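# Move the necktie from the basket onto the table

## Task

Remove the necktie from the basket and get the whole tie resting on the table (dropping it into place is allowed). All other items must finish inside the basket, and the basket must sit upright and flat on the table, never tilted far. At the end, release everything and move the grippers away. Anything that stays in place only because the robot is holding it does not count.

## Robot and tools

Robot: two 6-joint arms, left_arm and right_arm, each with a parallel two-finger gripper. In the shared scene frame the origin lies on the table top midway between the arms, +z is up, +x points out across the table, and left_arm sits on the +y side (its base near (+0.039, +0.302, 0) m, right_arm's near (+0.049, -0.281, 0) m). The names left and right refer to the arms, not to sides of any picture.

execute_actions takes "actions", a list holding at most one item, plus optional "pictures" (true/false; pictures come by default). Three forms:
- Empty list: nothing is commanded; the current state is returned.
- Motion: {"rows": [[...]], "steps": N}, N from 1 to 15 (default 15), each step lasting 1/30 s. Each row is applied for one step; if fewer rows than steps are given, the final row repeats. Every row is a single flat list of 14 numbers covering both arms, even when only one arm should move: left_arm waist, shoulder, elbow, wrist pitch, wrist yaw, wrist roll, grip, then the same seven for right_arm. The six joint numbers are absolute target angles in radians, in the same form as the Joint positions readout, not offsets. Stated ranges per arm: waist -2.618 to 3.054, shoulder 0.000 to 3.142, elbow 0.000 to 3.142, wrist pitch -1.571 to 1.571, wrist yaw -1.571 to 1.571, wrist roll -2.094 to 2.094. A target more than 0.036 rad beyond a range end (and further out than the joint currently is) gets the whole call refused, and nothing is sent. Real ends may differ from the stated ones by up to 0.036 rad; a target past the real end is clipped there and a "joint sent to its limit" line appears (possibly referring to an earlier, still-running action). The grip number is an absolute setting from -1 (closed) to +1 (fully open).
- Wait: {"steps": N} with no rows, N up to 300; it returns once that many steps have passed since the previous result, counting your reply time.

Motion limits: each joint's commanded target is kept within a fixed lead of its measured angle per step (waist 0.202, shoulder 0.258, elbow 0.238, wrist pitch 0.573, wrist yaw and roll 0.522 rad), and if targets would carry the gripper more than 70 mm from where it is, all are scaled back. So large moves take several calls. Friction may leave a joint up to about 0.031 rad off target, and changes smaller than that may not move it. Between calls the arms keep heading to the last row sent, until everything has nearly stopped or a step is HELD.

Gripper: fingers extend along the gripper's +z axis and close along its y axis. end_effector_position is the point between the pads, roughly 1 cm behind the fingertips. grip_measured reports the motor on the same -1..+1 scale; pads meet near -0.94 and each mm of object width adds about 0.0208. Because of a spring, the fingers stop on contact while the motor keeps going, so grip_measured barely shows a grasp. Commanding further below the object's width reading squeezes harder, up to roughly 50 to 62 N per pad. To keep holding, keep resending the closing value. Per-gripper offsets of up to about 0.02 apply.

Results: the state line gives, per arm, end_effector_position (m) and end_effector_quat_wxyz in the scene frame; printed positions can be off, more so at long reach. Joint positions lists six angles (rad) plus the finger opening in metres (0.093 fully open, 0 closed; may read 0 on thin objects, and sits up to about 12 mm under a held rigid object's width). Joint velocities give the rates. "joint command not followed" means a clearance check altered or blocked joint targets on some steps; HELD marks steps where your row was not (fully) sent. MOTOR HOT appears from 75 °C; at 90 °C the arm is halted for 10 s, and at 100 °C its motors let go and the arm drops; these show as OVER-TEMPERATURE FAULT. Holding loads, even while you think, heats motors.

Cameras: cam_high, cam_low, cam_roll_left, cam_roll_right (fixed), cam_left_wrist, cam_right_wrist (on the hands), each 504x504. zoom_image takes "camera" (one of those names) and "region" [x0, y0, x1, y1] in that camera's pixels, origin top-left, at most 504 by 504, and returns an enlarged view of its latest image. Calibration data in pinhole-plus-radial form was supplied per camera and may be slightly off.

read_manual (optional "section", default "licences") only returns licence text. finished_scene takes "scene", the current scene's number, ends it irreversibly and reports whether the goal was met; replying without a tool call also ends everything.

Avoid: knocking rigid objects off the table (automatic failure), tipping the basket far, letting the arms collide or press hard on each other, drops, slips, slams and very hard pushes. Loose objects may occasionally get nudged by outside disturbances. Smooth, quick, low-effort motion is preferred. Finish with grippers open and withdrawn.

Each tool is called by a JSON object that holds its "api" and its "payload".

## Session

{"api": "execute_actions", "payload": {"actions": []}}

Scene clock: 0.00 s of 5400.00 s.
left_arm: end_effector_position=(+0.4094, +0.2259, +0.3933) grip_measured=+1.000 end_effector_quat_wxyz=(+0.697, +0.076, +0.710, -0.065) | right_arm: end_effector_position=(+0.4227, -0.2429, +0.4056) grip_measured=+0.995 end_effector_quat_wxyz=(+0.706, -0.036, +0.706, +0.031)
Joint positions: left_arm=[-0.012  1.055  1.033  0.003 -0.005  0.014  0.093] | right_arm=[-0.014  1.053  1.064 -0.012  0.012 -0.006  0.093]
Joint velocities: left_arm=[ 0.007  0.017 -0.012 -0.007 -0.051  0.007  0.   ] | right_arm=[-0.007 -0.027 -0.022  0.022  0.022 -0.051  0.   ]
Motor temperatures (°C, as the motors report them): left_arm=[22 21 22 24 23 23] | right_arm=[26 24 22 22 25 23]

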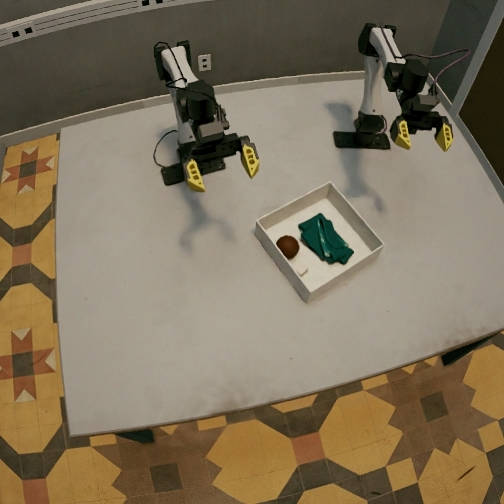

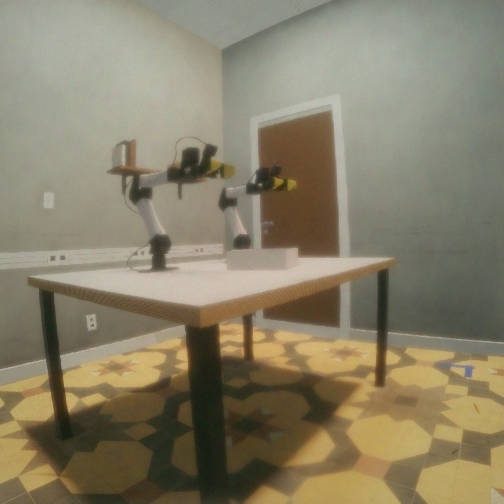

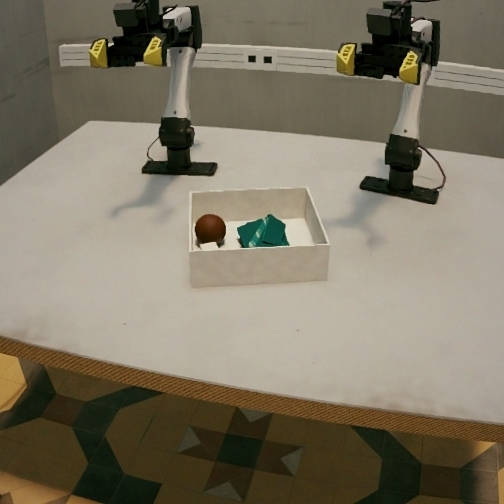

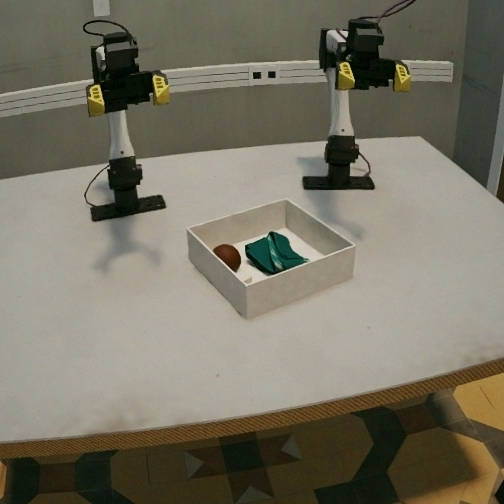

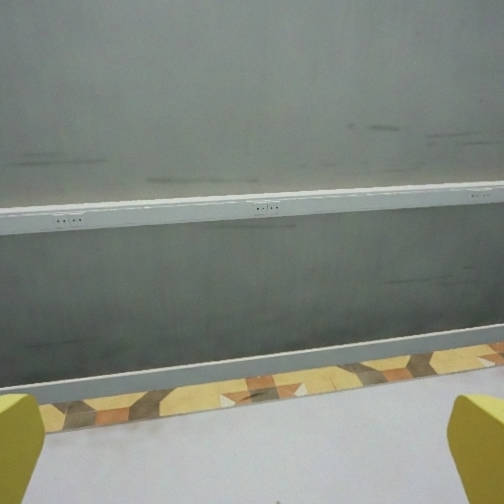

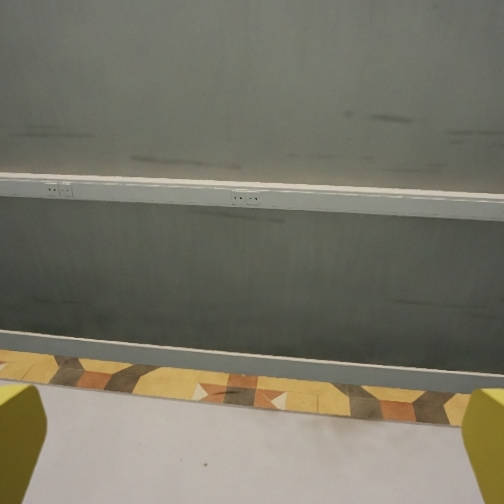

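{"api": "zoom_image", "payload": {"camera": "cam_high", "region": [240, 170, 400, 310]}}

Region (240, 170, 400, 310) of cam_high's 504x504 image, scaled by 3.150, with more detail than that image has; it fills the top 441 rows of this view, and the rest is white.

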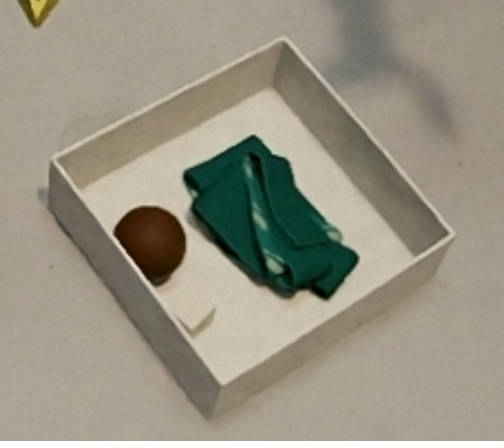

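{"api": "execute_actions", "payload": {"actions": [{"rows":[[-0.405,1.6,1.7,-1.144,0,-1.05,1,-0.5,1.053,1.064,0,0,0,1]]}], "pictures": false}}

{"api": "execute_actions", "payload": {"actions": [{"rows":[[-0.405,2.05,1.88,-1.144,0,-1.05,1,-0.5,1.053,1.064,0,0,0,1]]}], "pictures": false}}

{"api": "execute_actions", "payload": {"actions": [{"steps":30}]}}

Scene clock: 7.67 s of 5400.00 s.
left_arm: end_effector_position=(+0.3784, +0.0687, +0.2484) grip_measured=+1.000 end_effector_quat_wxyz=(+0.214, -0.156, +0.942, -0.207) | right_arm: end_effector_position=(+0.3970, -0.4224, +0.4058) grip_measured=+0.995 end_effector_quat_wxyz=(+0.693, +0.135, +0.694, -0.139)
Joint positions: left_arm=[-0.408  1.617  1.661 -1.01   0.003 -0.929  0.093] | right_arm=[-0.501  1.053  1.064 -0.011  0.01  -0.006  0.093]
Joint velocities: left_arm=[ 0.002  0.017  0.144 -1.062  0.051 -0.711  0.   ] | right_arm=[ 0.022  0.017  0.002 -0.007 -0.051  0.037 -0.   ]
Motor temperatures (°C, as the motors report them): left_arm=[22 22 23 26 23 23] | right_arm=[26 24 23 25 25 23]
Steps of this call (steps 1 to 90: nothing new was sent; then 4.17 s passed at rest; steps 91 to 105: all 15 steps of this action). Readings (joint positions):
91: left_arm=[-0.028 1.070 1.060 -0.050 -0.013 -0.034] | right_arm=[-0.040 1.053 1.064 -0.012 -0.007 -0.006]
92: left_arm=[-0.065 1.108 1.117 -0.123 -0.017 -0.101] | right_arm=[-0.101 1.053 1.064 -0.012 -0.016 -0.006]
94: left_arm=[-0.154 1.208 1.231 -0.252 -0.016 -0.231] | right_arm=[-0.247 1.053 1.064 -0.012 -0.012 -0.006]
98: left_arm=[-0.320 1.434 1.462 -0.545 -0.011 -0.510] | right_arm=[-0.482 1.053 1.064 -0.012 0.007 -0.006]
105: the state above

Scene clock: 8.17 s of 5400.00 s.
left_arm: end_effector_position=(+0.4140, +0.0444, +0.1116) grip_measured=+1.000 end_effector_quat_wxyz=(+0.074, -0.215, +0.970, -0.081) | right_arm: end_effector_position=(+0.3970, -0.4224, +0.4058) grip_measured=+0.995 end_effector_quat_wxyz=(+0.693, +0.135, +0.694, -0.139)
Joint positions: left_arm=[-0.408  2.087  1.867 -1.132  0.002 -1.038  0.093] | right_arm=[-0.501  1.053  1.064 -0.011  0.01  -0.006  0.093]
Joint velocities: left_arm=[ 0.012 -0.183 -0.012  0.066 -0.066 -0.066  0.   ] | right_arm=[-0.022  0.017  0.017 -0.022  0.022 -0.066 -0.   ]
Motor temperatures (°C, as the motors report them): left_arm=[22 22 23 26 23 23] | right_arm=[26 24 23 25 25 23]
Steps of this call (steps 1 to 15: all 15 steps of this action). Readings (joint positions):
1: left_arm=[-0.408 1.645 1.702 -1.068 0.003 -0.953] | right_arm=[-0.501 1.053 1.064 -0.011 0.010 -0.006]
2: left_arm=[-0.408 1.700 1.777 -1.101 0.003 -0.971] | right_arm=[-0.501 1.053 1.064 -0.011 0.010 -0.006]
4: left_arm=[-0.408 1.809 1.856 -1.081 0.002 -0.992] | right_arm=[-0.501 1.053 1.064 -0.011 0.010 -0.006]
8: left_arm=[-0.408 2.001 1.867 -1.092 0.002 -1.018] | right_arm=[-0.501 1.053 1.064 -0.011 0.010 -0.006]
15: the state above

Scene clock: 9.17 s of 5400.00 s.
left_arm: end_effector_position=(+0.4135, +0.0448, +0.1192) grip_measured=+1.000 end_effector_quat_wxyz=(+0.079, -0.218, +0.969, -0.086) | right_arm: end_effector_position=(+0.3970, -0.4224, +0.4058) grip_measured=+0.995 end_effector_quat_wxyz=(+0.693, +0.135, +0.694, -0.139)
Joint positions: left_arm=[-0.408  2.069  1.867 -1.134  0.002 -1.043  0.093] | right_arm=[-0.501  1.053  1.064 -0.011  0.01  -0.006  0.093]
Joint velocities: left_arm=[ 0.012  0.027  0.002  0.022 -0.037 -0.081  0.   ] | right_arm=[ 0.002 -0.007 -0.007  0.037 -0.022  0.007 -0.   ]
Motor temperatures (°C, as the motors report them): left_arm=[22 22 23 26 23 23] | right_arm=[26 24 24 26 25 23]
Steps of this call (steps 1 to 30: the robot went on to your last target). Readings (joint positions):
1: left_arm=[-0.408 2.081 1.867 -1.132 0.002 -1.039] | right_arm=[-0.501 1.053 1.064 -0.011 0.010 -0.006]
2: left_arm=[-0.408 2.076 1.867 -1.132 0.002 -1.039] | right_arm=[-0.501 1.053 1.064 -0.011 0.010 -0.006]
4: left_arm=[-0.408 2.070 1.867 -1.132 0.002 -1.041] | right_arm=[-0.501 1.053 1.064 -0.011 0.010 -0.006]
8: left_arm=[-0.408 2.069 1.867 -1.133 0.002 -1.042] | right_arm=[-0.501 1.053 1.064 -0.011 0.010 -0.006]
30: the state above
All arms were judged still, so your last target was given up. Only a new action makes them travel on or press farther. Fingers that are still opening or closing keep moving.
camera_calibration (this result's frames):
cam_left_wrist: T_world_to_cam=[[0.409012, -0.890936, 0.197336, -0.152276], [-0.89381, -0.347566, 0.283374, 0.393667], [-0.183881, -0.292284, -0.938487, 0.282319], [0, 0, 0, 1]] pos_world=[0.46606, 0.0836747, 0.183447]
cam_right_wrist: T_world_to_cam=[[-0.36544, -0.930813, 0.00640814, -0.246913], [-0.403494, 0.152201, -0.902235, 0.626859], [0.838836, -0.332298, -0.431197, -0.217101], [0, 0, 0, 1]] pos_world=[0.344814, -0.397381, 0.473543]

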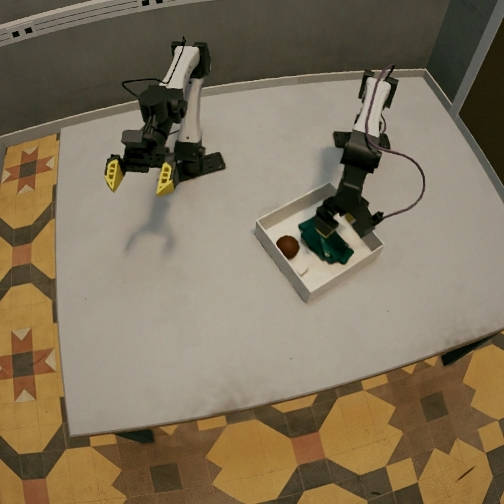

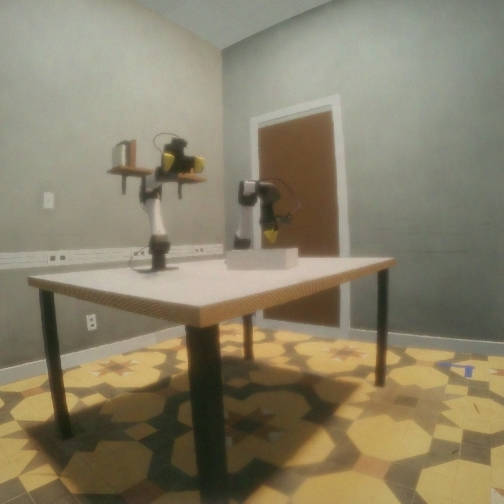

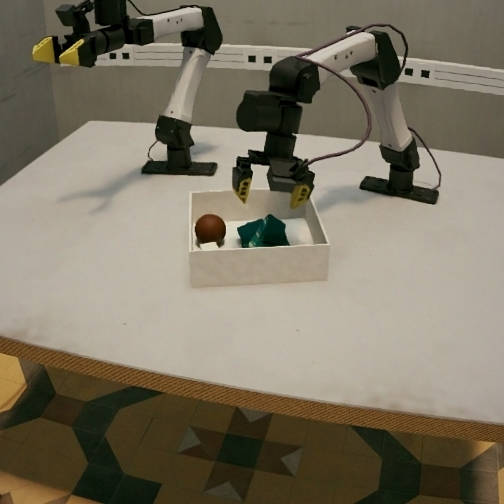

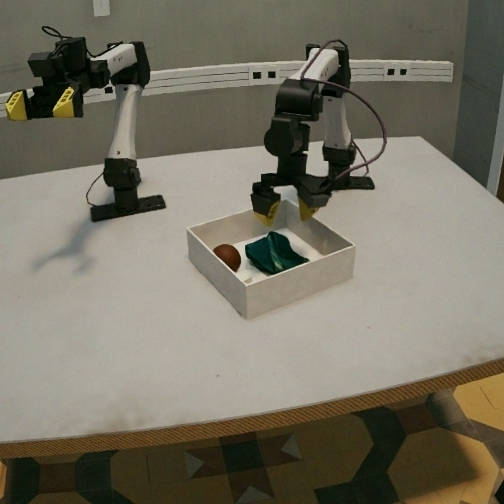

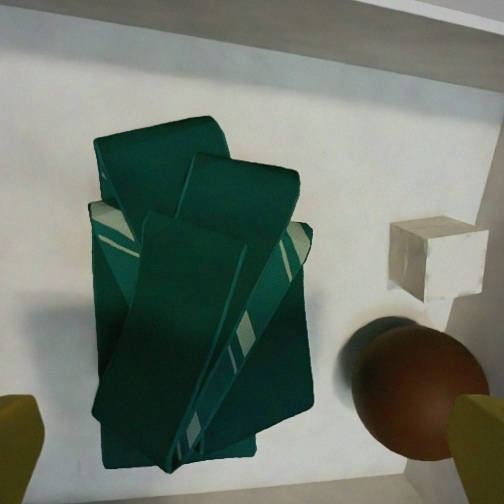

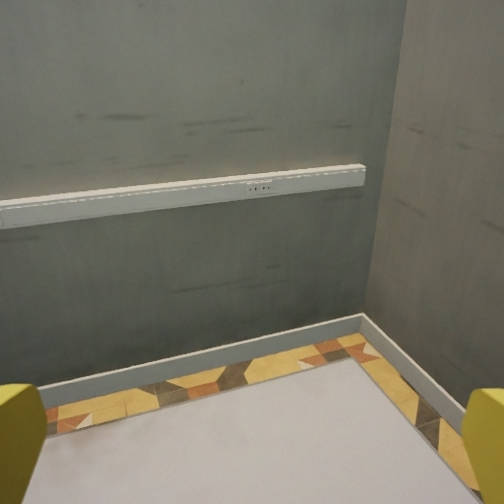

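{"api": "execute_actions", "payload": {"actions": [{"rows":[[-0.44,2.1,1.88,-1.144,0,-1.0,1,-0.5,1.053,1.064,0,0,0,1],[-0.44,2.13,1.88,-1.144,0,-1.0,1,-0.5,1.053,1.064,0,0,0,1],[-0.44,2.16,1.88,-1.144,0,-1.0,1,-0.5,1.053,1.064,0,0,0,1],[-0.44,2.19,1.88,-1.144,0,-1.0,1,-0.5,1.053,1.064,0,0,0,1],[-0.44,2.21,1.88,-1.144,0,-1.0,1,-0.5,1.053,1.064,0,0,0,1],[-0.44,2.23,1.88,-1.144,0,-1.0,1,-0.5,1.053,1.064,0,0,0,1],[-0.44,2.25,1.88,-1.144,0,-1.0,1,-0.5,1.053,1.064,0,0,0,1],[-0.44,2.27,1.88,-1.144,0,-1.0,1,-0.5,1.053,1.064,0,0,0,1]]}]}}

Scene clock: 11.67 s of 5400.00 s.
left_arm: end_effector_position=(+0.3993, +0.0418, +0.0234) grip_measured=+1.000 end_effector_quat_wxyz=(+0.003, -0.190, +0.982, -0.004) | right_arm: end_effector_position=(+0.3970, -0.4224, +0.4058) grip_measured=+0.995 end_effector_quat_wxyz=(+0.693, +0.135, +0.694, -0.139)
Joint positions: left_arm=[-0.432  2.291  1.867 -1.136  0.001 -1.008  0.093] | right_arm=[-0.501  1.053  1.064 -0.011  0.01  -0.006  0.093]
Joint velocities: left_arm=[ 0.007 -0.085 -0.017 -0.051  0.051 -0.051  0.   ] | right_arm=[-0.002 -0.022  0.007  0.037 -0.007 -0.11   0.001]
Motor temperatures (°C, as the motors report them): left_arm=[22 24 24 26 23 23] | right_arm=[26 24 24 27 25 23]
Steps of this call (steps 1 to 60: nothing new was sent; steps 61 to 75: all 15 steps of this action). Readings (joint positions):
61: left_arm=[-0.410 2.070 1.867 -1.134 0.002 -1.038] | right_arm=[-0.501 1.053 1.064 -0.011 0.010 -0.006]
62: left_arm=[-0.412 2.074 1.867 -1.134 0.001 -1.032] | right_arm=[-0.501 1.053 1.064 -0.011 0.010 -0.006]
64: left_arm=[-0.421 2.096 1.867 -1.134 0.001 -1.023] | right_arm=[-0.501 1.053 1.064 -0.011 0.010 -0.006]
68: left_arm=[-0.432 2.202 1.867 -1.134 0.001 -1.013] | right_arm=[-0.501 1.053 1.064 -0.011 0.010 -0.006]
75: the state above
camera_calibration (this result's frames):
cam_left_wrist: T_world_to_cam=[[0.374037, -0.927402, 0.00477659, -0.110198], [-0.852447, -0.341768, 0.395638, 0.387624], [-0.365283, -0.152055, -0.918394, 0.254972], [0, 0, 0, 1]] pos_world=[0.464783, 0.0690492, 0.0813323]
cam_right_wrist: T_world_to_cam=[[-0.36544, -0.930813, 0.00640814, -0.246913], [-0.403494, 0.152201, -0.902235, 0.626859], [0.838836, -0.332298, -0.431197, -0.217101], [0, 0, 0, 1]] pos_world=[0.344814, -0.397381, 0.473543]

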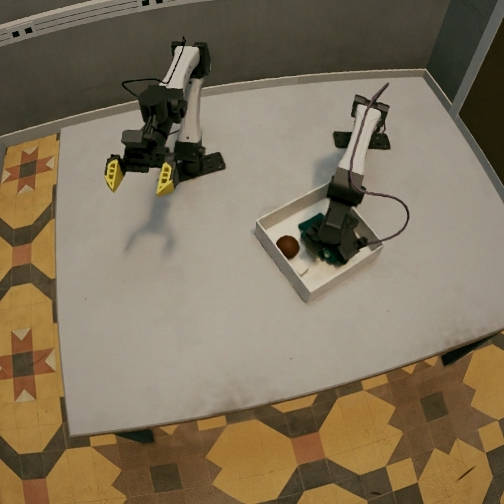

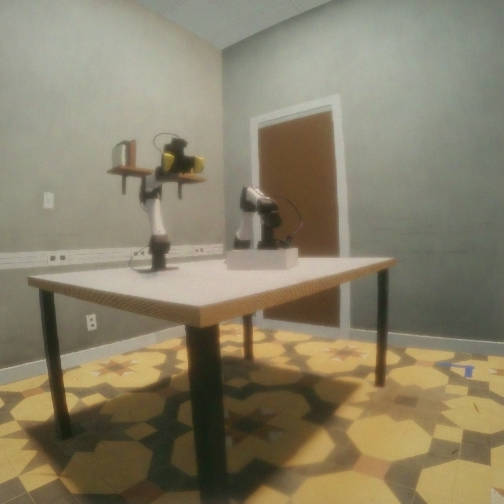

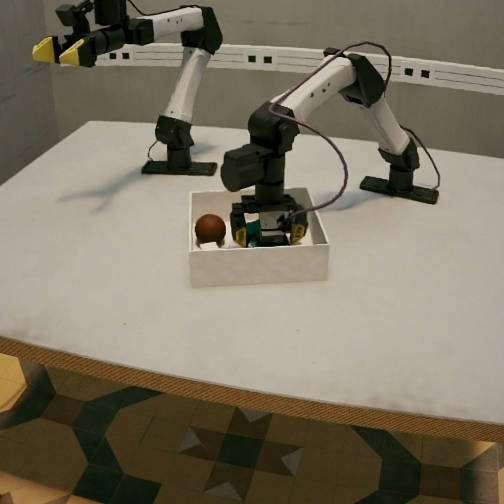

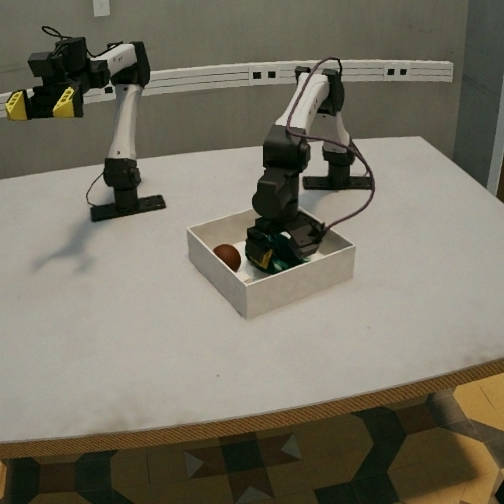

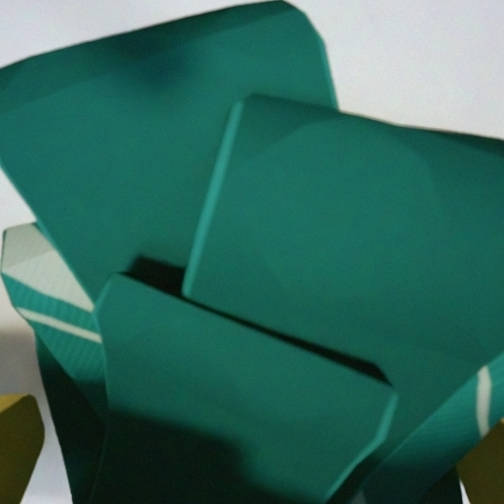

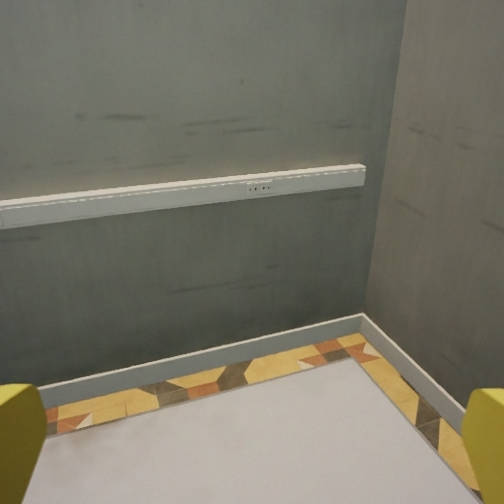

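{"api": "execute_actions", "payload": {"actions": [{"rows":[[-0.44,2.3,1.88,-1.144,0,-1.0,1,-0.5,1.053,1.064,0,0,0,1]],"steps":10}], "pictures": false}}

{"api": "execute_actions", "payload": {"actions": [{"rows":[[-0.44,2.3,1.88,-1.144,0,-1.0,-1,-0.5,1.053,1.064,0,0,0,1]]}], "pictures": false}}

{"api": "execute_actions", "payload": {"actions": [{"steps":20}], "pictures": false}}

{"api": "execute_actions", "payload": {"actions": [{"rows":[[-0.44,1.6,1.88,-1.144,0,-1.0,-1,-0.5,1.053,1.064,0,0,0,1]]}], "pictures": false}}

{"api": "execute_actions", "payload": {"actions": [{"steps":25}]}}

Scene clock: 18.47 s of 5400.00 s.
left_arm: end_effector_position=(+0.3993, +0.0418, +0.0239) grip_measured=+1.000 end_effector_quat_wxyz=(+0.003, -0.190, +0.982, -0.005) | right_arm: end_effector_position=(+0.3970, -0.4224, +0.4058) grip_measured=+0.995 end_effector_quat_wxyz=(+0.693, +0.135, +0.694, -0.139)
Joint positions: left_arm=[-0.432  2.29   1.867 -1.137  0.001 -1.007  0.093] | right_arm=[-0.501  1.053  1.064 -0.011  0.01  -0.006  0.093]
Joint velocities: left_arm=[-0.002  0.002  0.007 -0.007 -0.022 -0.051  0.   ] | right_arm=[ 0.002 -0.007 -0.007  0.022 -0.066 -0.007 -0.001]
Motor temperatures (°C, as the motors report them): left_arm=[22 27 25 26 23 23] | right_arm=[26 24 25 28 25 23]
Steps of this call (steps 1 to 15: the robot went on to your last target; steps 16 to 110: nothing new was sent; then 2.80 s passed at rest; steps 111 to 120: all 10 steps of this action). Readings (joint positions):
111: left_arm=[-0.432 2.290 1.867 -1.137 0.001 -1.007] | right_arm=[-0.501 1.053 1.064 -0.011 0.010 -0.006]
112: left_arm=[-0.432 2.290 1.867 -1.137 0.001 -1.007] | right_arm=[-0.501 1.053 1.064 -0.011 0.010 -0.006]
114: left_arm=[-0.432 2.290 1.867 -1.137 0.001 -1.007] | right_arm=[-0.501 1.053 1.064 -0.011 0.010 -0.006]
118: left_arm=[-0.432 2.290 1.867 -1.137 0.001 -1.007] | right_arm=[-0.501 1.053 1.064 -0.011 0.010 -0.006]
120: the state above

Scene clock: 18.97 s of 5400.00 s.
left_arm: end_effector_position=(+0.4025, +0.0382, +0.0259) grip_measured=-0.726 end_effector_quat_wxyz=(+0.007, -0.190, +0.982, -0.013) | right_arm: end_effector_position=(+0.3970, -0.4224, +0.4058) grip_measured=+0.995 end_effector_quat_wxyz=(+0.693, +0.135, +0.694, -0.139)
Joint positions: left_arm=[-0.432  2.29   1.874 -1.126  0.007 -1.007  0.01 ] | right_arm=[-0.501  1.053  1.064 -0.011  0.01  -0.006  0.093]
Joint velocities: left_arm=[-0.002  0.002 -0.002  0.051  0.007  0.037  0.001] | right_arm=[-0.007  0.027 -0.012  0.022  0.007  0.007  0.   ]
Motor temperatures (°C, as the motors report them): left_arm=[22 27 25 26 23 23] | right_arm=[26 24 25 28 25 23]
Steps of this call (steps 1 to 15: all 15 steps of this action). Readings (joint positions):
1: left_arm=[-0.432 2.290 1.867 -1.137 0.001 -1.007] | right_arm=[-0.501 1.053 1.064 -0.011 0.010 -0.006]
2: left_arm=[-0.432 2.290 1.867 -1.137 0.001 -1.007] | right_arm=[-0.501 1.053 1.064 -0.011 0.010 -0.006]
4: left_arm=[-0.432 2.290 1.867 -1.135 0.003 -1.007] | right_arm=[-0.501 1.053 1.064 -0.011 0.010 -0.006]
8: left_arm=[-0.432 2.290 1.874 -1.126 0.007 -1.007] | right_arm=[-0.501 1.053 1.064 -0.011 0.010 -0.006]
15: the state above

Scene clock: 19.63 s of 5400.00 s.
left_arm: end_effector_position=(+0.4025, +0.0382, +0.0259) grip_measured=-0.726 end_effector_quat_wxyz=(+0.007, -0.190, +0.982, -0.013) | right_arm: end_effector_position=(+0.3970, -0.4224, +0.4058) grip_measured=+0.995 end_effector_quat_wxyz=(+0.693, +0.135, +0.694, -0.139)
Joint positions: left_arm=[-0.432  2.29   1.874 -1.126  0.007 -1.007  0.01 ] | right_arm=[-0.501  1.053  1.064 -0.011  0.01  -0.006  0.093]
Joint velocities: left_arm=[ 0.007  0.002  0.002 -0.007 -0.022  0.051 -0.001] | right_arm=[ 0.017 -0.007  0.007  0.007 -0.037 -0.022 -0.   ]
Motor temperatures (°C, as the motors report them): left_arm=[22 28 25 25 23 23] | right_arm=[26 24 25 29 25 23]
Steps of this call (steps 1 to 15: the robot went on to your last target; steps 16 to 20: nothing new was sent). Readings (joint positions):
1: left_arm=[-0.432 2.290 1.874 -1.126 0.007 -1.007] | right_arm=[-0.501 1.053 1.064 -0.011 0.010 -0.006]
2: left_arm=[-0.432 2.290 1.874 -1.126 0.007 -1.007] | right_arm=[-0.501 1.053 1.064 -0.011 0.010 -0.006]
4: left_arm=[-0.432 2.290 1.874 -1.126 0.007 -1.007] | right_arm=[-0.501 1.053 1.064 -0.011 0.010 -0.006]
8: left_arm=[-0.432 2.290 1.874 -1.126 0.007 -1.007] | right_arm=[-0.501 1.053 1.064 -0.011 0.010 -0.006]
20: the state above
All arms were judged still, so your last target was given up. Only a new action makes them travel on or press farther. Fingers that are still opening or closing keep moving.

Scene clock: 20.13 s of 5400.00 s.
left_arm: end_effector_position=(+0.3793, +0.0550, +0.2834) grip_measured=-0.726 end_effector_quat_wxyz=(+0.208, -0.180, +0.935, -0.226) | right_arm: end_effector_position=(+0.3970, -0.4224, +0.4058) grip_measured=+0.995 end_effector_quat_wxyz=(+0.693, +0.135, +0.694, -0.139)
Joint positions: left_arm=[-0.432  1.682  1.868 -1.133  0.007 -1.007  0.01 ] | right_arm=[-0.501  1.053  1.064 -0.011  0.01  -0.006  0.093]
Joint velocities: left_arm=[-0.017 -1.336 -0.007  0.066  0.022  0.007 -0.001] | right_arm=[-0.017 -0.002  0.032 -0.037  0.007  0.022 -0.   ]
Motor temperatures (°C, as the motors report them): left_arm=[22 28 25 25 23 23] | right_arm=[26 25 25 29 25 23]
Steps of this call (steps 1 to 15: all 15 steps of this action). Readings (joint positions):
1: left_arm=[-0.432 2.277 1.873 -1.125 0.007 -1.007] | right_arm=[-0.501 1.053 1.064 -0.011 0.010 -0.006]
2: left_arm=[-0.432 2.258 1.869 -1.129 0.007 -1.007] | right_arm=[-0.501 1.053 1.064 -0.011 0.010 -0.006]
4: left_arm=[-0.432 2.194 1.868 -1.134 0.007 -1.007] | right_arm=[-0.501 1.053 1.064 -0.011 0.010 -0.006]
8: left_arm=[-0.432 2.019 1.868 -1.133 0.007 -1.007] | right_arm=[-0.501 1.053 1.064 -0.011 0.010 -0.006]
15: the state above

Scene clock: 20.97 s of 5400.00 s.
left_arm: end_effector_position=(+0.3644, +0.0660, +0.3229) grip_measured=-0.726 end_effector_quat_wxyz=(+0.239, -0.177, +0.919, -0.258) | right_arm: end_effector_position=(+0.3970, -0.4224, +0.4058) grip_measured=+0.995 end_effector_quat_wxyz=(+0.693, +0.135, +0.694, -0.139)
Joint positions: left_arm=[-0.432  1.59   1.881 -1.143  0.006 -1.007  0.01 ] | right_arm=[-0.501  1.053  1.064 -0.011  0.01  -0.006  0.093]
Joint velocities: left_arm=[-0.012  0.007 -0.002 -0.022 -0.037 -0.081 -0.002] | right_arm=[ 0.007 -0.027 -0.012 -0.11  -0.081  0.022 -0.001]
Motor temperatures (°C, as the motors report them): left_arm=[22 28 25 26 23 23] | right_arm=[26 25 25 29 25 23]
Steps of this call (steps 1 to 25: the robot went on to your last target). Readings (joint positions):
1: left_arm=[-0.432 1.640 1.868 -1.133 0.007 -1.007] | right_arm=[-0.501 1.053 1.064 -0.011 0.010 -0.006]
2: left_arm=[-0.432 1.607 1.872 -1.133 0.006 -1.007] | right_arm=[-0.501 1.053 1.064 -0.011 0.010 -0.006]
4: left_arm=[-0.432 1.572 1.880 -1.133 0.006 -1.007] | right_arm=[-0.501 1.053 1.064 -0.011 0.010 -0.006]
8: left_arm=[-0.432 1.578 1.881 -1.137 0.006 -1.007] | right_arm=[-0.501 1.053 1.064 -0.011 0.010 -0.006]
25: the state above
camera_calibration (this result's frames):
cam_left_wrist: T_world_to_cam=[[0.204143, -0.806044, 0.555534, -0.200043], [-0.966284, -0.256873, -0.0176247, 0.417029], [0.156908, -0.533206, -0.831307, 0.327791], [0, 0, 0, 1]] pos_world=[0.392373, 0.12066, 0.390975]
cam_right_wrist: T_world_to_cam=[[-0.36544, -0.930813, 0.00640814, -0.246913], [-0.403494, 0.152201, -0.902235, 0.626859], [0.838836, -0.332298, -0.431197, -0.217101], [0, 0, 0, 1]] pos_world=[0.344814, -0.397381, 0.473543]

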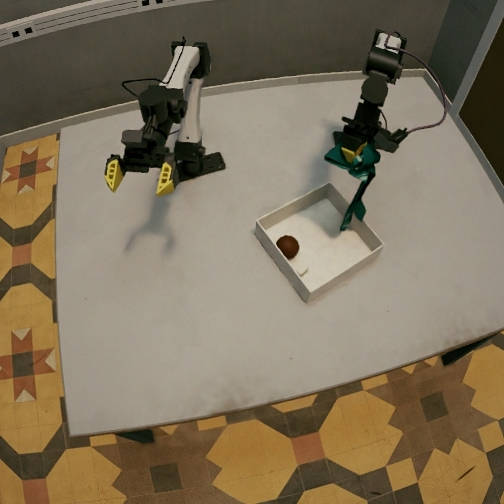

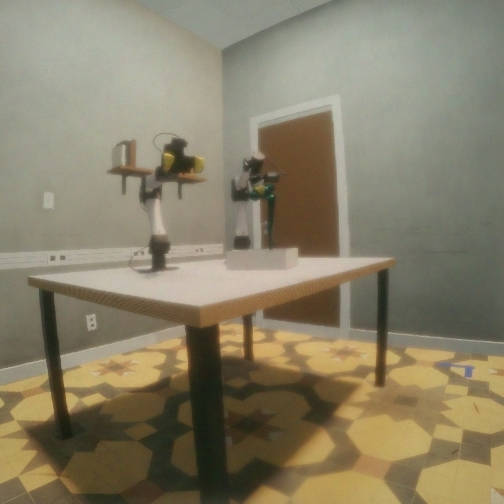

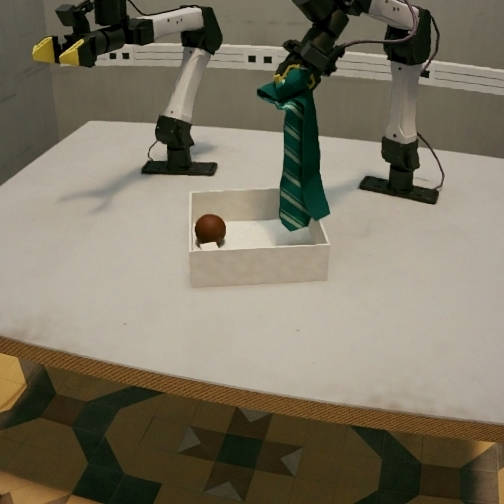

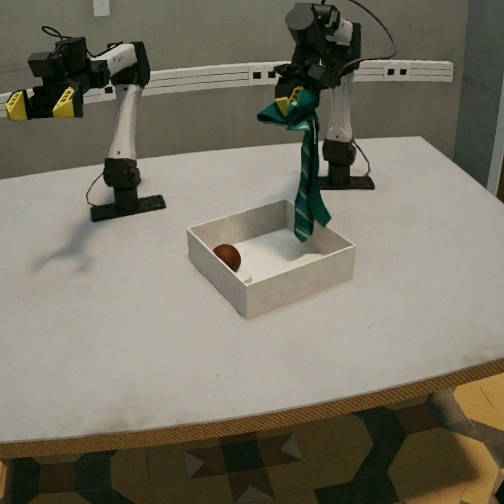

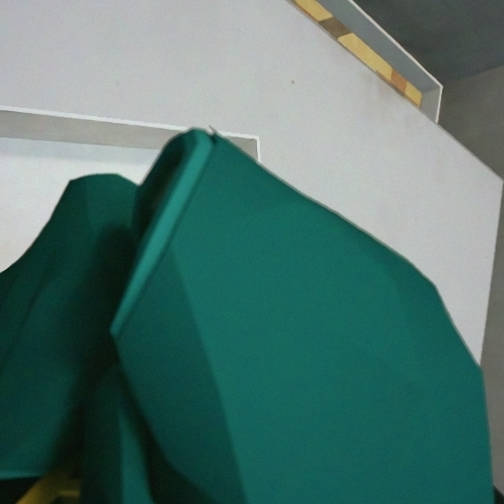

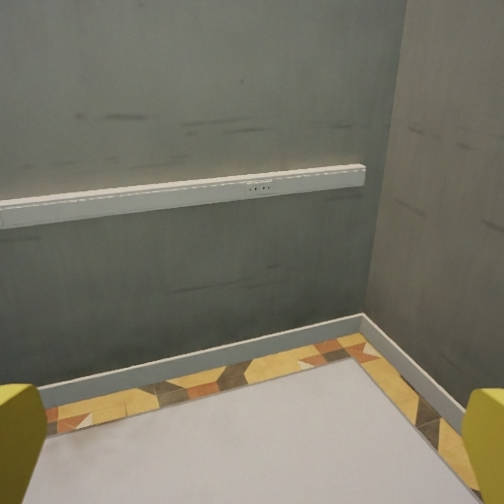

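Lift a bit more, swing to y≈0.4.

{"api": "execute_actions", "payload": {"actions": [{"rows":[[-0.44,1.4,1.88,-1.0,0,-1.0,-1,-0.5,1.053,1.064,0,0,0,1]],"steps":10}], "pictures": false}}

{"api": "execute_actions", "payload": {"actions": [{"rows":[[0.42,1.4,1.88,-1.0,0,-1.0,-1,-0.5,1.053,1.064,0,0,0,1]]}], "pictures": false}}

{"api": "execute_actions", "payload": {"actions": [{"steps":50}], "pictures": false}}

{"api": "execute_actions", "payload": {"actions": [{"rows":[[0.42,2.1,1.88,-1.144,0,-1.0,-1,-0.5,1.053,1.064,0,0,0,1]]}], "pictures": false}}

{"api": "execute_actions", "payload": {"actions": [{"steps":20}]}}

Scene clock: 25.10 s of 5400.00 s.
left_arm: end_effector_position=(+0.3354, +0.0869, +0.4160) grip_measured=-0.726 end_effector_quat_wxyz=(+0.336, -0.164, +0.855, -0.361) | right_arm: end_effector_position=(+0.3970, -0.4224, +0.4058) grip_measured=+0.995 end_effector_quat_wxyz=(+0.693, +0.135, +0.694, -0.139)
Joint positions: left_arm=[-0.432  1.382  1.87  -1.029  0.006 -1.007  0.01 ] | right_arm=[-0.501  1.053  1.064 -0.011  0.01  -0.006  0.093]
Joint velocities: left_arm=[ 0.007 -0.051  0.002  0.125 -0.007  0.037 -0.001] | right_arm=[ 0.012 -0.002  0.002  0.007  0.037 -0.022  0.   ]
Motor temperatures (°C, as the motors report them): left_arm=[22 28 25 26 23 23] | right_arm=[26 25 26 30 25 23]
Steps of this call (steps 1 to 15: the robot went on to your last target; steps 16 to 114: nothing new was sent; steps 115 to 124: all 10 steps of this action). Readings (joint positions):
115: left_arm=[-0.432 1.579 1.878 -1.134 0.006 -1.007] | right_arm=[-0.501 1.053 1.064 -0.011 0.010 -0.006]
116: left_arm=[-0.432 1.563 1.871 -1.121 0.006 -1.007] | right_arm=[-0.501 1.053 1.064 -0.011 0.010 -0.006]
118: left_arm=[-0.432 1.509 1.870 -1.095 0.006 -1.007] | right_arm=[-0.501 1.053 1.064 -0.011 0.010 -0.006]
122: left_arm=[-0.432 1.399 1.870 -1.042 0.006 -1.007] | right_arm=[-0.501 1.053 1.064 -0.011 0.010 -0.006]
124: the state above

Scene clock: 25.60 s of 5400.00 s.
left_arm: end_effector_position=(+0.4015, +0.3897, +0.4122) grip_measured=-0.726 end_effector_quat_wxyz=(+0.456, -0.508, +0.709, -0.180) | right_arm: end_effector_position=(+0.3970, -0.4224, +0.4058) grip_measured=+0.995 end_effector_quat_wxyz=(+0.693, +0.135, +0.694, -0.139)
Joint positions: left_arm=[ 0.424  1.399  1.87  -1.018 -0.013 -1.005  0.01 ] | right_arm=[-0.501  1.053  1.064 -0.011  0.01  -0.006  0.093]
Joint velocities: left_arm=[ 0.046 -0.002 -0.017  0.007 -0.007  0.007  0.   ] | right_arm=[-0.007  0.022 -0.017 -0.037 -0.007  0.007  0.   ]
Motor temperatures (°C, as the motors report them): left_arm=[22 28 25 26 23 23] | right_arm=[26 25 26 30 25 23]
Steps of this call (steps 1 to 15: all 15 steps of this action). Readings (joint positions):
1: left_arm=[-0.409 1.381 1.870 -1.025 0.019 -1.006] | right_arm=[-0.501 1.053 1.064 -0.011 0.010 -0.006]
2: left_arm=[-0.354 1.383 1.870 -1.023 0.026 -1.005] | right_arm=[-0.501 1.053 1.064 -0.011 0.010 -0.006]
4: left_arm=[-0.214 1.391 1.870 -1.021 0.022 -1.005] | right_arm=[-0.501 1.053 1.064 -0.011 0.010 -0.006]
8: left_arm=[0.070 1.399 1.870 -1.020 0.012 -1.005] | right_arm=[-0.501 1.053 1.064 -0.011 0.010 -0.006]
15: the state above

Scene clock: 27.27 s of 5400.00 s.
left_arm: end_effector_position=(+0.4018, +0.3885, +0.4122) grip_measured=-0.726 end_effector_quat_wxyz=(+0.454, -0.506, +0.710, -0.183) | right_arm: end_effector_position=(+0.3970, -0.4224, +0.4058) grip_measured=+0.995 end_effector_quat_wxyz=(+0.693, +0.135, +0.694, -0.139)
Joint positions: left_arm=[ 0.424  1.399  1.87  -1.018 -0.005 -1.005  0.01 ] | right_arm=[-0.501  1.053  1.064 -0.011  0.01  -0.006  0.093]
Joint velocities: left_arm=[ 0.002 -0.022 -0.002  0.007  0.037  0.066  0.001] | right_arm=[-0.002  0.012 -0.002 -0.037  0.007 -0.007 -0.   ]
Motor temperatures (°C, as the motors report them): left_arm=[22 27 25 27 23 23] | right_arm=[26 25 26 30 25 23]
Steps of this call (steps 1 to 15: the robot went on to your last target; steps 16 to 50: nothing new was sent). Readings (joint positions):
1: left_arm=[0.424 1.399 1.870 -1.018 -0.012 -1.005] | right_arm=[-0.501 1.053 1.064 -0.011 0.010 -0.006]
2: left_arm=[0.424 1.399 1.870 -1.018 -0.010 -1.005] | right_arm=[-0.501 1.053 1.064 -0.011 0.010 -0.006]
4: left_arm=[0.424 1.399 1.870 -1.018 -0.010 -1.005] | right_arm=[-0.501 1.053 1.064 -0.011 0.010 -0.006]
8: left_arm=[0.424 1.399 1.870 -1.018 -0.009 -1.005] | right_arm=[-0.501 1.053 1.064 -0.011 0.010 -0.006]
50: the state above
All arms were judged still, so your last target was given up. Only a new action makes them travel on or press farther. Fingers that are still opening or closing keep moving.

Scene clock: 27.77 s of 5400.00 s.
left_arm: end_effector_position=(+0.4923, +0.4098, +0.1409) grip_measured=-0.726 end_effector_quat_wxyz=(+0.148, -0.573, +0.804, -0.058) | right_arm: end_effector_position=(+0.3970, -0.4224, +0.4058) grip_measured=+0.995 end_effector_quat_wxyz=(+0.693, +0.135, +0.694, -0.139)
Joint positions: left_arm=[ 0.424  2.037  1.883 -1.097 -0.005 -1.005  0.01 ] | right_arm=[-0.501  1.053  1.064 -0.011  0.01  -0.006  0.093]
Joint velocities: left_arm=[ 0.002  1.443  0.012 -0.139 -0.066  0.007  0.   ] | right_arm=[-0.002  0.022  0.002 -0.022 -0.037  0.066  0.   ]
Motor temperatures (°C, as the motors report them): left_arm=[22 27 25 27 23 23] | right_arm=[26 25 26 30 25 23]
Steps of this call (steps 1 to 15: all 15 steps of this action). Readings (joint positions):
1: left_arm=[0.424 1.411 1.873 -1.026 -0.005 -1.005] | right_arm=[-0.501 1.053 1.064 -0.011 0.010 -0.006]
2: left_arm=[0.424 1.429 1.881 -1.034 -0.005 -1.005] | right_arm=[-0.501 1.053 1.064 -0.011 0.010 -0.006]
4: left_arm=[0.424 1.491 1.883 -1.047 -0.005 -1.005] | right_arm=[-0.501 1.053 1.064 -0.011 0.010 -0.006]
8: left_arm=[0.424 1.673 1.883 -1.074 -0.005 -1.005] | right_arm=[-0.501 1.053 1.064 -0.011 0.010 -0.006]
15: the state above

Scene clock: 28.43 s of 5400.00 s.
left_arm: end_effector_position=(+0.4811, +0.4072, +0.0975) grip_measured=-0.726 end_effector_quat_wxyz=(+0.086, -0.577, +0.811, -0.032) | right_arm: end_effector_position=(+0.3970, -0.4224, +0.4058) grip_measured=+0.995 end_effector_quat_wxyz=(+0.693, +0.135, +0.694, -0.139)
Joint positions: left_arm=[ 0.424  2.121  1.87  -1.136 -0.005 -1.005  0.01 ] | right_arm=[-0.501  1.053  1.064 -0.011  0.01  -0.006  0.093]
Joint velocities: left_arm=[-0.002  0.017 -0.012 -0.022 -0.022 -0.022  0.   ] | right_arm=[ 0.027  0.002  0.012 -0.066  0.037  0.037 -0.   ]
Motor temperatures (°C, as the motors report them): left_arm=[22 28 25 27 23 23] | right_arm=[26 25 26 30 25 23]
Steps of this call (steps 1 to 20: the robot went on to your last target). Readings (joint positions):
1: left_arm=[0.424 2.082 1.883 -1.103 -0.005 -1.005] | right_arm=[-0.501 1.053 1.064 -0.011 0.010 -0.006]
2: left_arm=[0.424 2.116 1.880 -1.108 -0.005 -1.005] | right_arm=[-0.501 1.053 1.064 -0.011 0.010 -0.006]
4: left_arm=[0.424 2.149 1.871 -1.123 -0.005 -1.005] | right_arm=[-0.501 1.053 1.064 -0.011 0.010 -0.006]
8: left_arm=[0.424 2.137 1.870 -1.135 -0.005 -1.005] | right_arm=[-0.501 1.053 1.064 -0.011 0.010 -0.006]
20: the state above
camera_calibration (this result's frames):
cam_left_wrist: T_world_to_cam=[[0.932232, -0.330461, 0.147443, -0.327847], [-0.3605, -0.883438, 0.299295, 0.546263], [0.0313512, -0.332166, -0.9427, 0.293406], [0, 0, 0, 1]] pos_world=[0.493358, 0.471708, 0.161439]
cam_right_wrist: T_world_to_cam=[[-0.36544, -0.930813, 0.00640814, -0.246913], [-0.403494, 0.152201, -0.902235, 0.626859], [0.838836, -0.332298, -0.431197, -0.217101], [0, 0, 0, 1]] pos_world=[0.344814, -0.397381, 0.473543]

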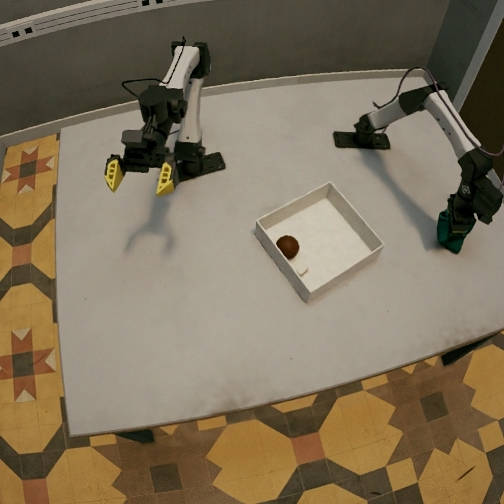

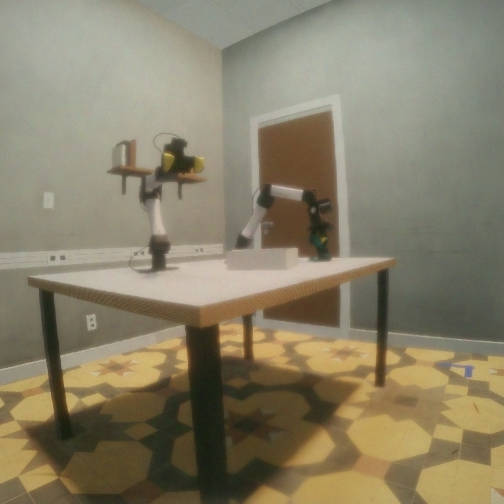

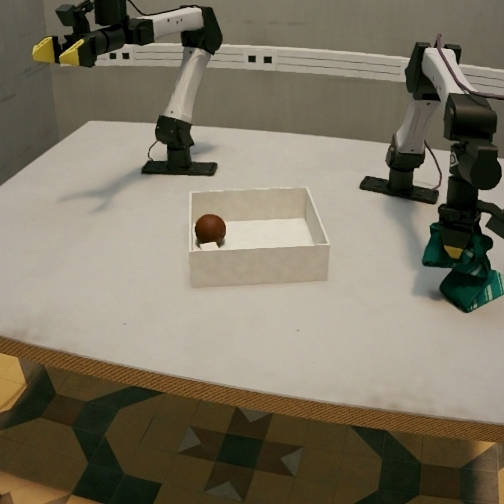

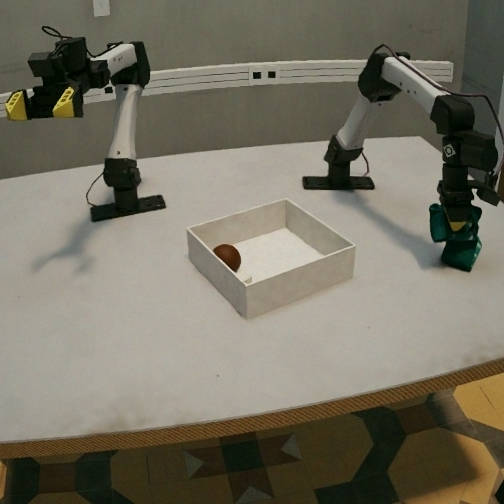

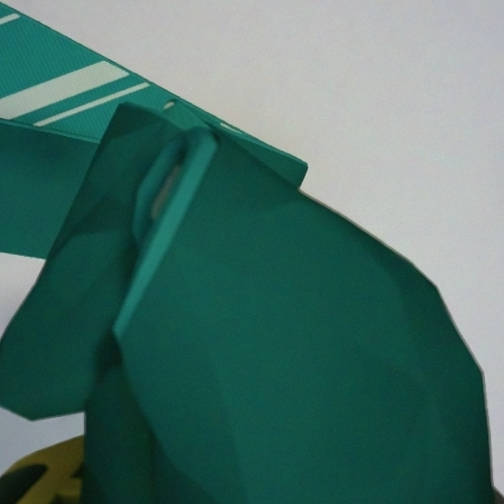

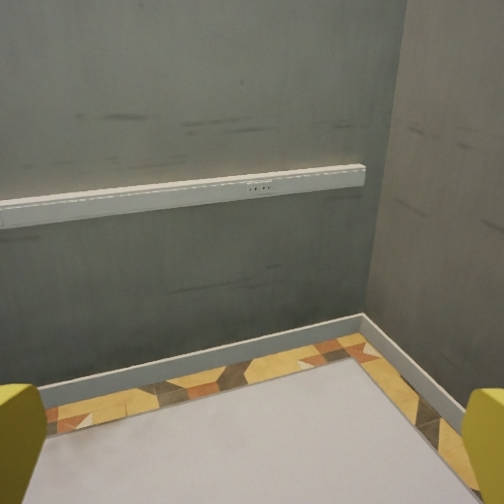

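{"api": "execute_actions", "payload": {"actions": [{"rows":[[0.3,2.1,1.88,-1.144,0,-1.0,1,-0.5,1.053,1.064,0,0,0,1]]}], "pictures": false}}

{"api": "execute_actions", "payload": {"actions": [{"rows":[[0.3,1.5,1.7,-1.3,0,-1.0,1,-0.5,1.053,1.064,0,0,0,1]]}], "pictures": false}}

{"api": "execute_actions", "payload": {"actions": [{"steps":20}]}}

Scene clock: 30.87 s of 5400.00 s.
left_arm: end_effector_position=(+0.4913, +0.3460, +0.0975) grip_measured=+1.000 end_effector_quat_wxyz=(+0.082, -0.522, +0.848, -0.041) | right_arm: end_effector_position=(+0.3970, -0.4224, +0.4058) grip_measured=+0.995 end_effector_quat_wxyz=(+0.693, +0.135, +0.694, -0.139)
Joint positions: left_arm=[ 0.29   2.121  1.87  -1.136  0.002 -1.005  0.093] | right_arm=[-0.501  1.053  1.064 -0.011  0.01  -0.006  0.093]
Joint velocities: left_arm=[ 0.007  0.007  0.012  0.022  0.007 -0.022  0.   ] | right_arm=[-0.007  0.007 -0.017 -0.037 -0.007 -0.022 -0.   ]
Motor temperatures (°C, as the motors report them): left_arm=[22 29 25 26 23 23] | right_arm=[26 25 27 31 25 23]
Steps of this call (steps 1 to 15: the robot went on to your last target; steps 16 to 58: nothing new was sent; steps 59 to 73: all 15 steps of this action). Readings (joint positions):
59: left_arm=[0.416 2.121 1.870 -1.136 -0.009 -1.005] | right_arm=[-0.501 1.053 1.064 -0.011 0.010 -0.006]
60: left_arm=[0.401 2.121 1.870 -1.136 -0.012 -1.005] | right_arm=[-0.501 1.053 1.064 -0.011 0.010 -0.006]
62: left_arm=[0.351 2.121 1.870 -1.136 -0.012 -1.005] | right_arm=[-0.501 1.053 1.064 -0.011 0.010 -0.006]
66: left_arm=[0.284 2.121 1.870 -1.136 0.000 -1.005] | right_arm=[-0.501 1.053 1.064 -0.011 0.010 -0.006]
73: the state above

Scene clock: 31.37 s of 5400.00 s.
left_arm: end_effector_position=(+0.3772, +0.3348, +0.2918) grip_measured=+1.000 end_effector_quat_wxyz=(+0.248, -0.503, +0.819, -0.122) | right_arm: end_effector_position=(+0.3970, -0.4224, +0.4058) grip_measured=+0.995 end_effector_quat_wxyz=(+0.693, +0.135, +0.694, -0.139)
Joint positions: left_arm=[ 0.29   1.457  1.718 -1.272  0.002 -1.005  0.093] | right_arm=[-0.501  1.053  1.064 -0.011  0.01  -0.006  0.093]
Joint velocities: left_arm=[ 0.002 -0.139 -0.022 -0.198 -0.037 -0.022  0.   ] | right_arm=[-0.007 -0.007  0.007 -0.007 -0.037 -0.022  0.   ]
Motor temperatures (°C, as the motors report them): left_arm=[22 29 25 26 23 23] | right_arm=[26 25 27 31 25 23]
Steps of this call (steps 1 to 15: all 15 steps of this action). Readings (joint positions):
1: left_arm=[0.290 2.101 1.847 -1.129 0.002 -1.005] | right_arm=[-0.501 1.053 1.064 -0.011 0.010 -0.006]
2: left_arm=[0.290 2.064 1.800 -1.142 0.002 -1.005] | right_arm=[-0.501 1.053 1.064 -0.011 0.010 -0.006]
4: left_arm=[0.290 1.971 1.739 -1.200 0.002 -1.005] | right_arm=[-0.501 1.053 1.064 -0.011 0.010 -0.006]
8: left_arm=[0.290 1.758 1.718 -1.244 0.002 -1.005] | right_arm=[-0.501 1.053 1.064 -0.011 0.010 -0.006]
15: the state above

Scene clock: 32.03 s of 5400.00 s.
left_arm: end_effector_position=(+0.3787, +0.3350, +0.2793) grip_measured=+1.000 end_effector_quat_wxyz=(+0.226, -0.507, +0.824, -0.112) | right_arm: end_effector_position=(+0.3970, -0.4224, +0.4058) grip_measured=+0.995 end_effector_quat_wxyz=(+0.693, +0.135, +0.694, -0.139)
Joint positions: left_arm=[ 0.29   1.488  1.718 -1.291  0.002 -1.005  0.093] | right_arm=[-0.501  1.053  1.064 -0.011  0.01  -0.006  0.093]
Joint velocities: left_arm=[-0.017 -0.007  0.007 -0.007 -0.022 -0.007  0.   ] | right_arm=[ 0.002 -0.017 -0.002 -0.022 -0.051 -0.022 -0.   ]
Motor temperatures (°C, as the motors report them): left_arm=[22 29 25 26 23 23] | right_arm=[26 25 27 31 25 23]
Steps of this call (steps 1 to 20: the robot went on to your last target). Readings (joint positions):
1: left_arm=[0.290 1.456 1.718 -1.276 0.002 -1.005] | right_arm=[-0.501 1.053 1.064 -0.011 0.010 -0.006]
2: left_arm=[0.290 1.462 1.718 -1.281 0.002 -1.005] | right_arm=[-0.501 1.053 1.064 -0.011 0.010 -0.006]
4: left_arm=[0.290 1.476 1.718 -1.285 0.002 -1.005] | right_arm=[-0.501 1.053 1.064 -0.011 0.010 -0.006]
8: left_arm=[0.290 1.488 1.718 -1.289 0.002 -1.005] | right_arm=[-0.501 1.053 1.064 -0.011 0.010 -0.006]
20: the state above
camera_calibration (this result's frames):
cam_left_wrist: T_world_to_cam=[[0.787247, -0.461372, 0.409117, -0.257361], [-0.544855, -0.83113, 0.111155, 0.495963], [0.288746, -0.310416, -0.905686, 0.328909], [0, 0, 0, 1]] pos_world=[0.377863, 0.395569, 0.348051]
cam_right_wrist: T_world_to_cam=[[-0.36544, -0.930813, 0.00640814, -0.246913], [-0.403494, 0.152201, -0.902235, 0.626859], [0.838836, -0.332298, -0.431197, -0.217101], [0, 0, 0, 1]] pos_world=[0.344814, -0.397381, 0.473543]

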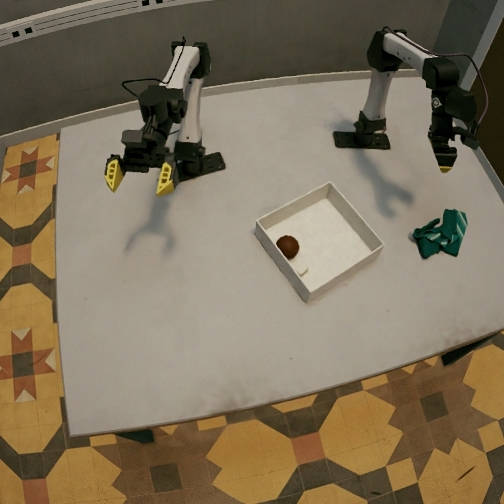

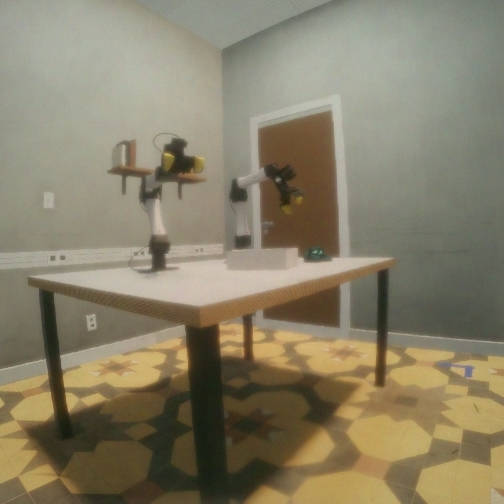

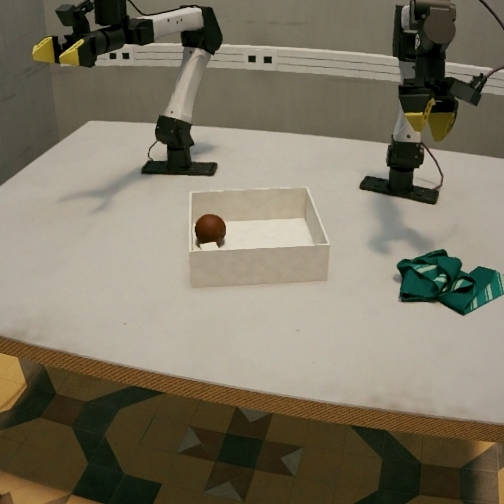

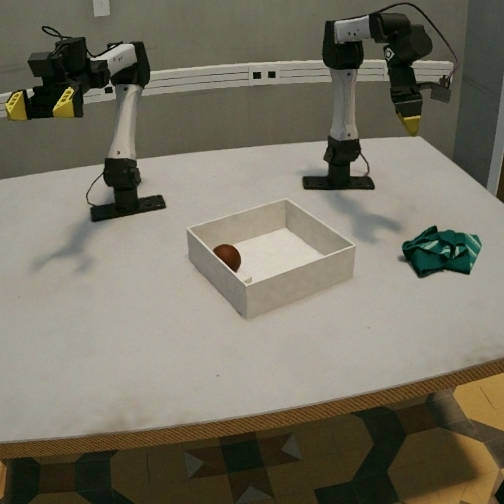

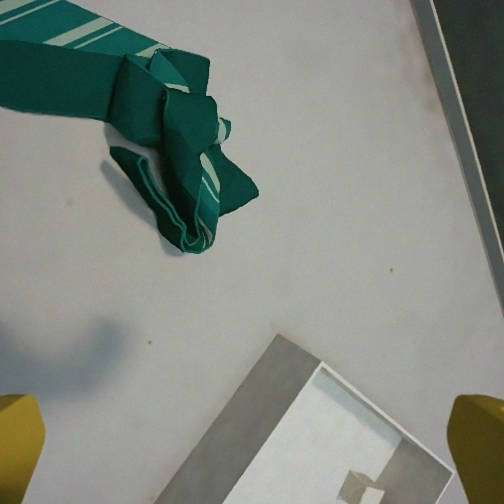

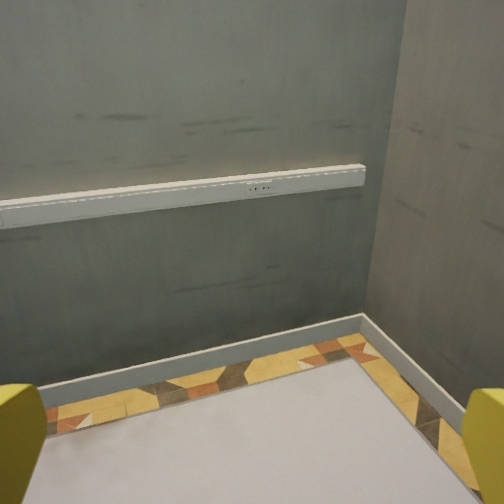

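{"api": "finished_scene", "payload": {"scene": 1}}

The scene is finished: the task was done.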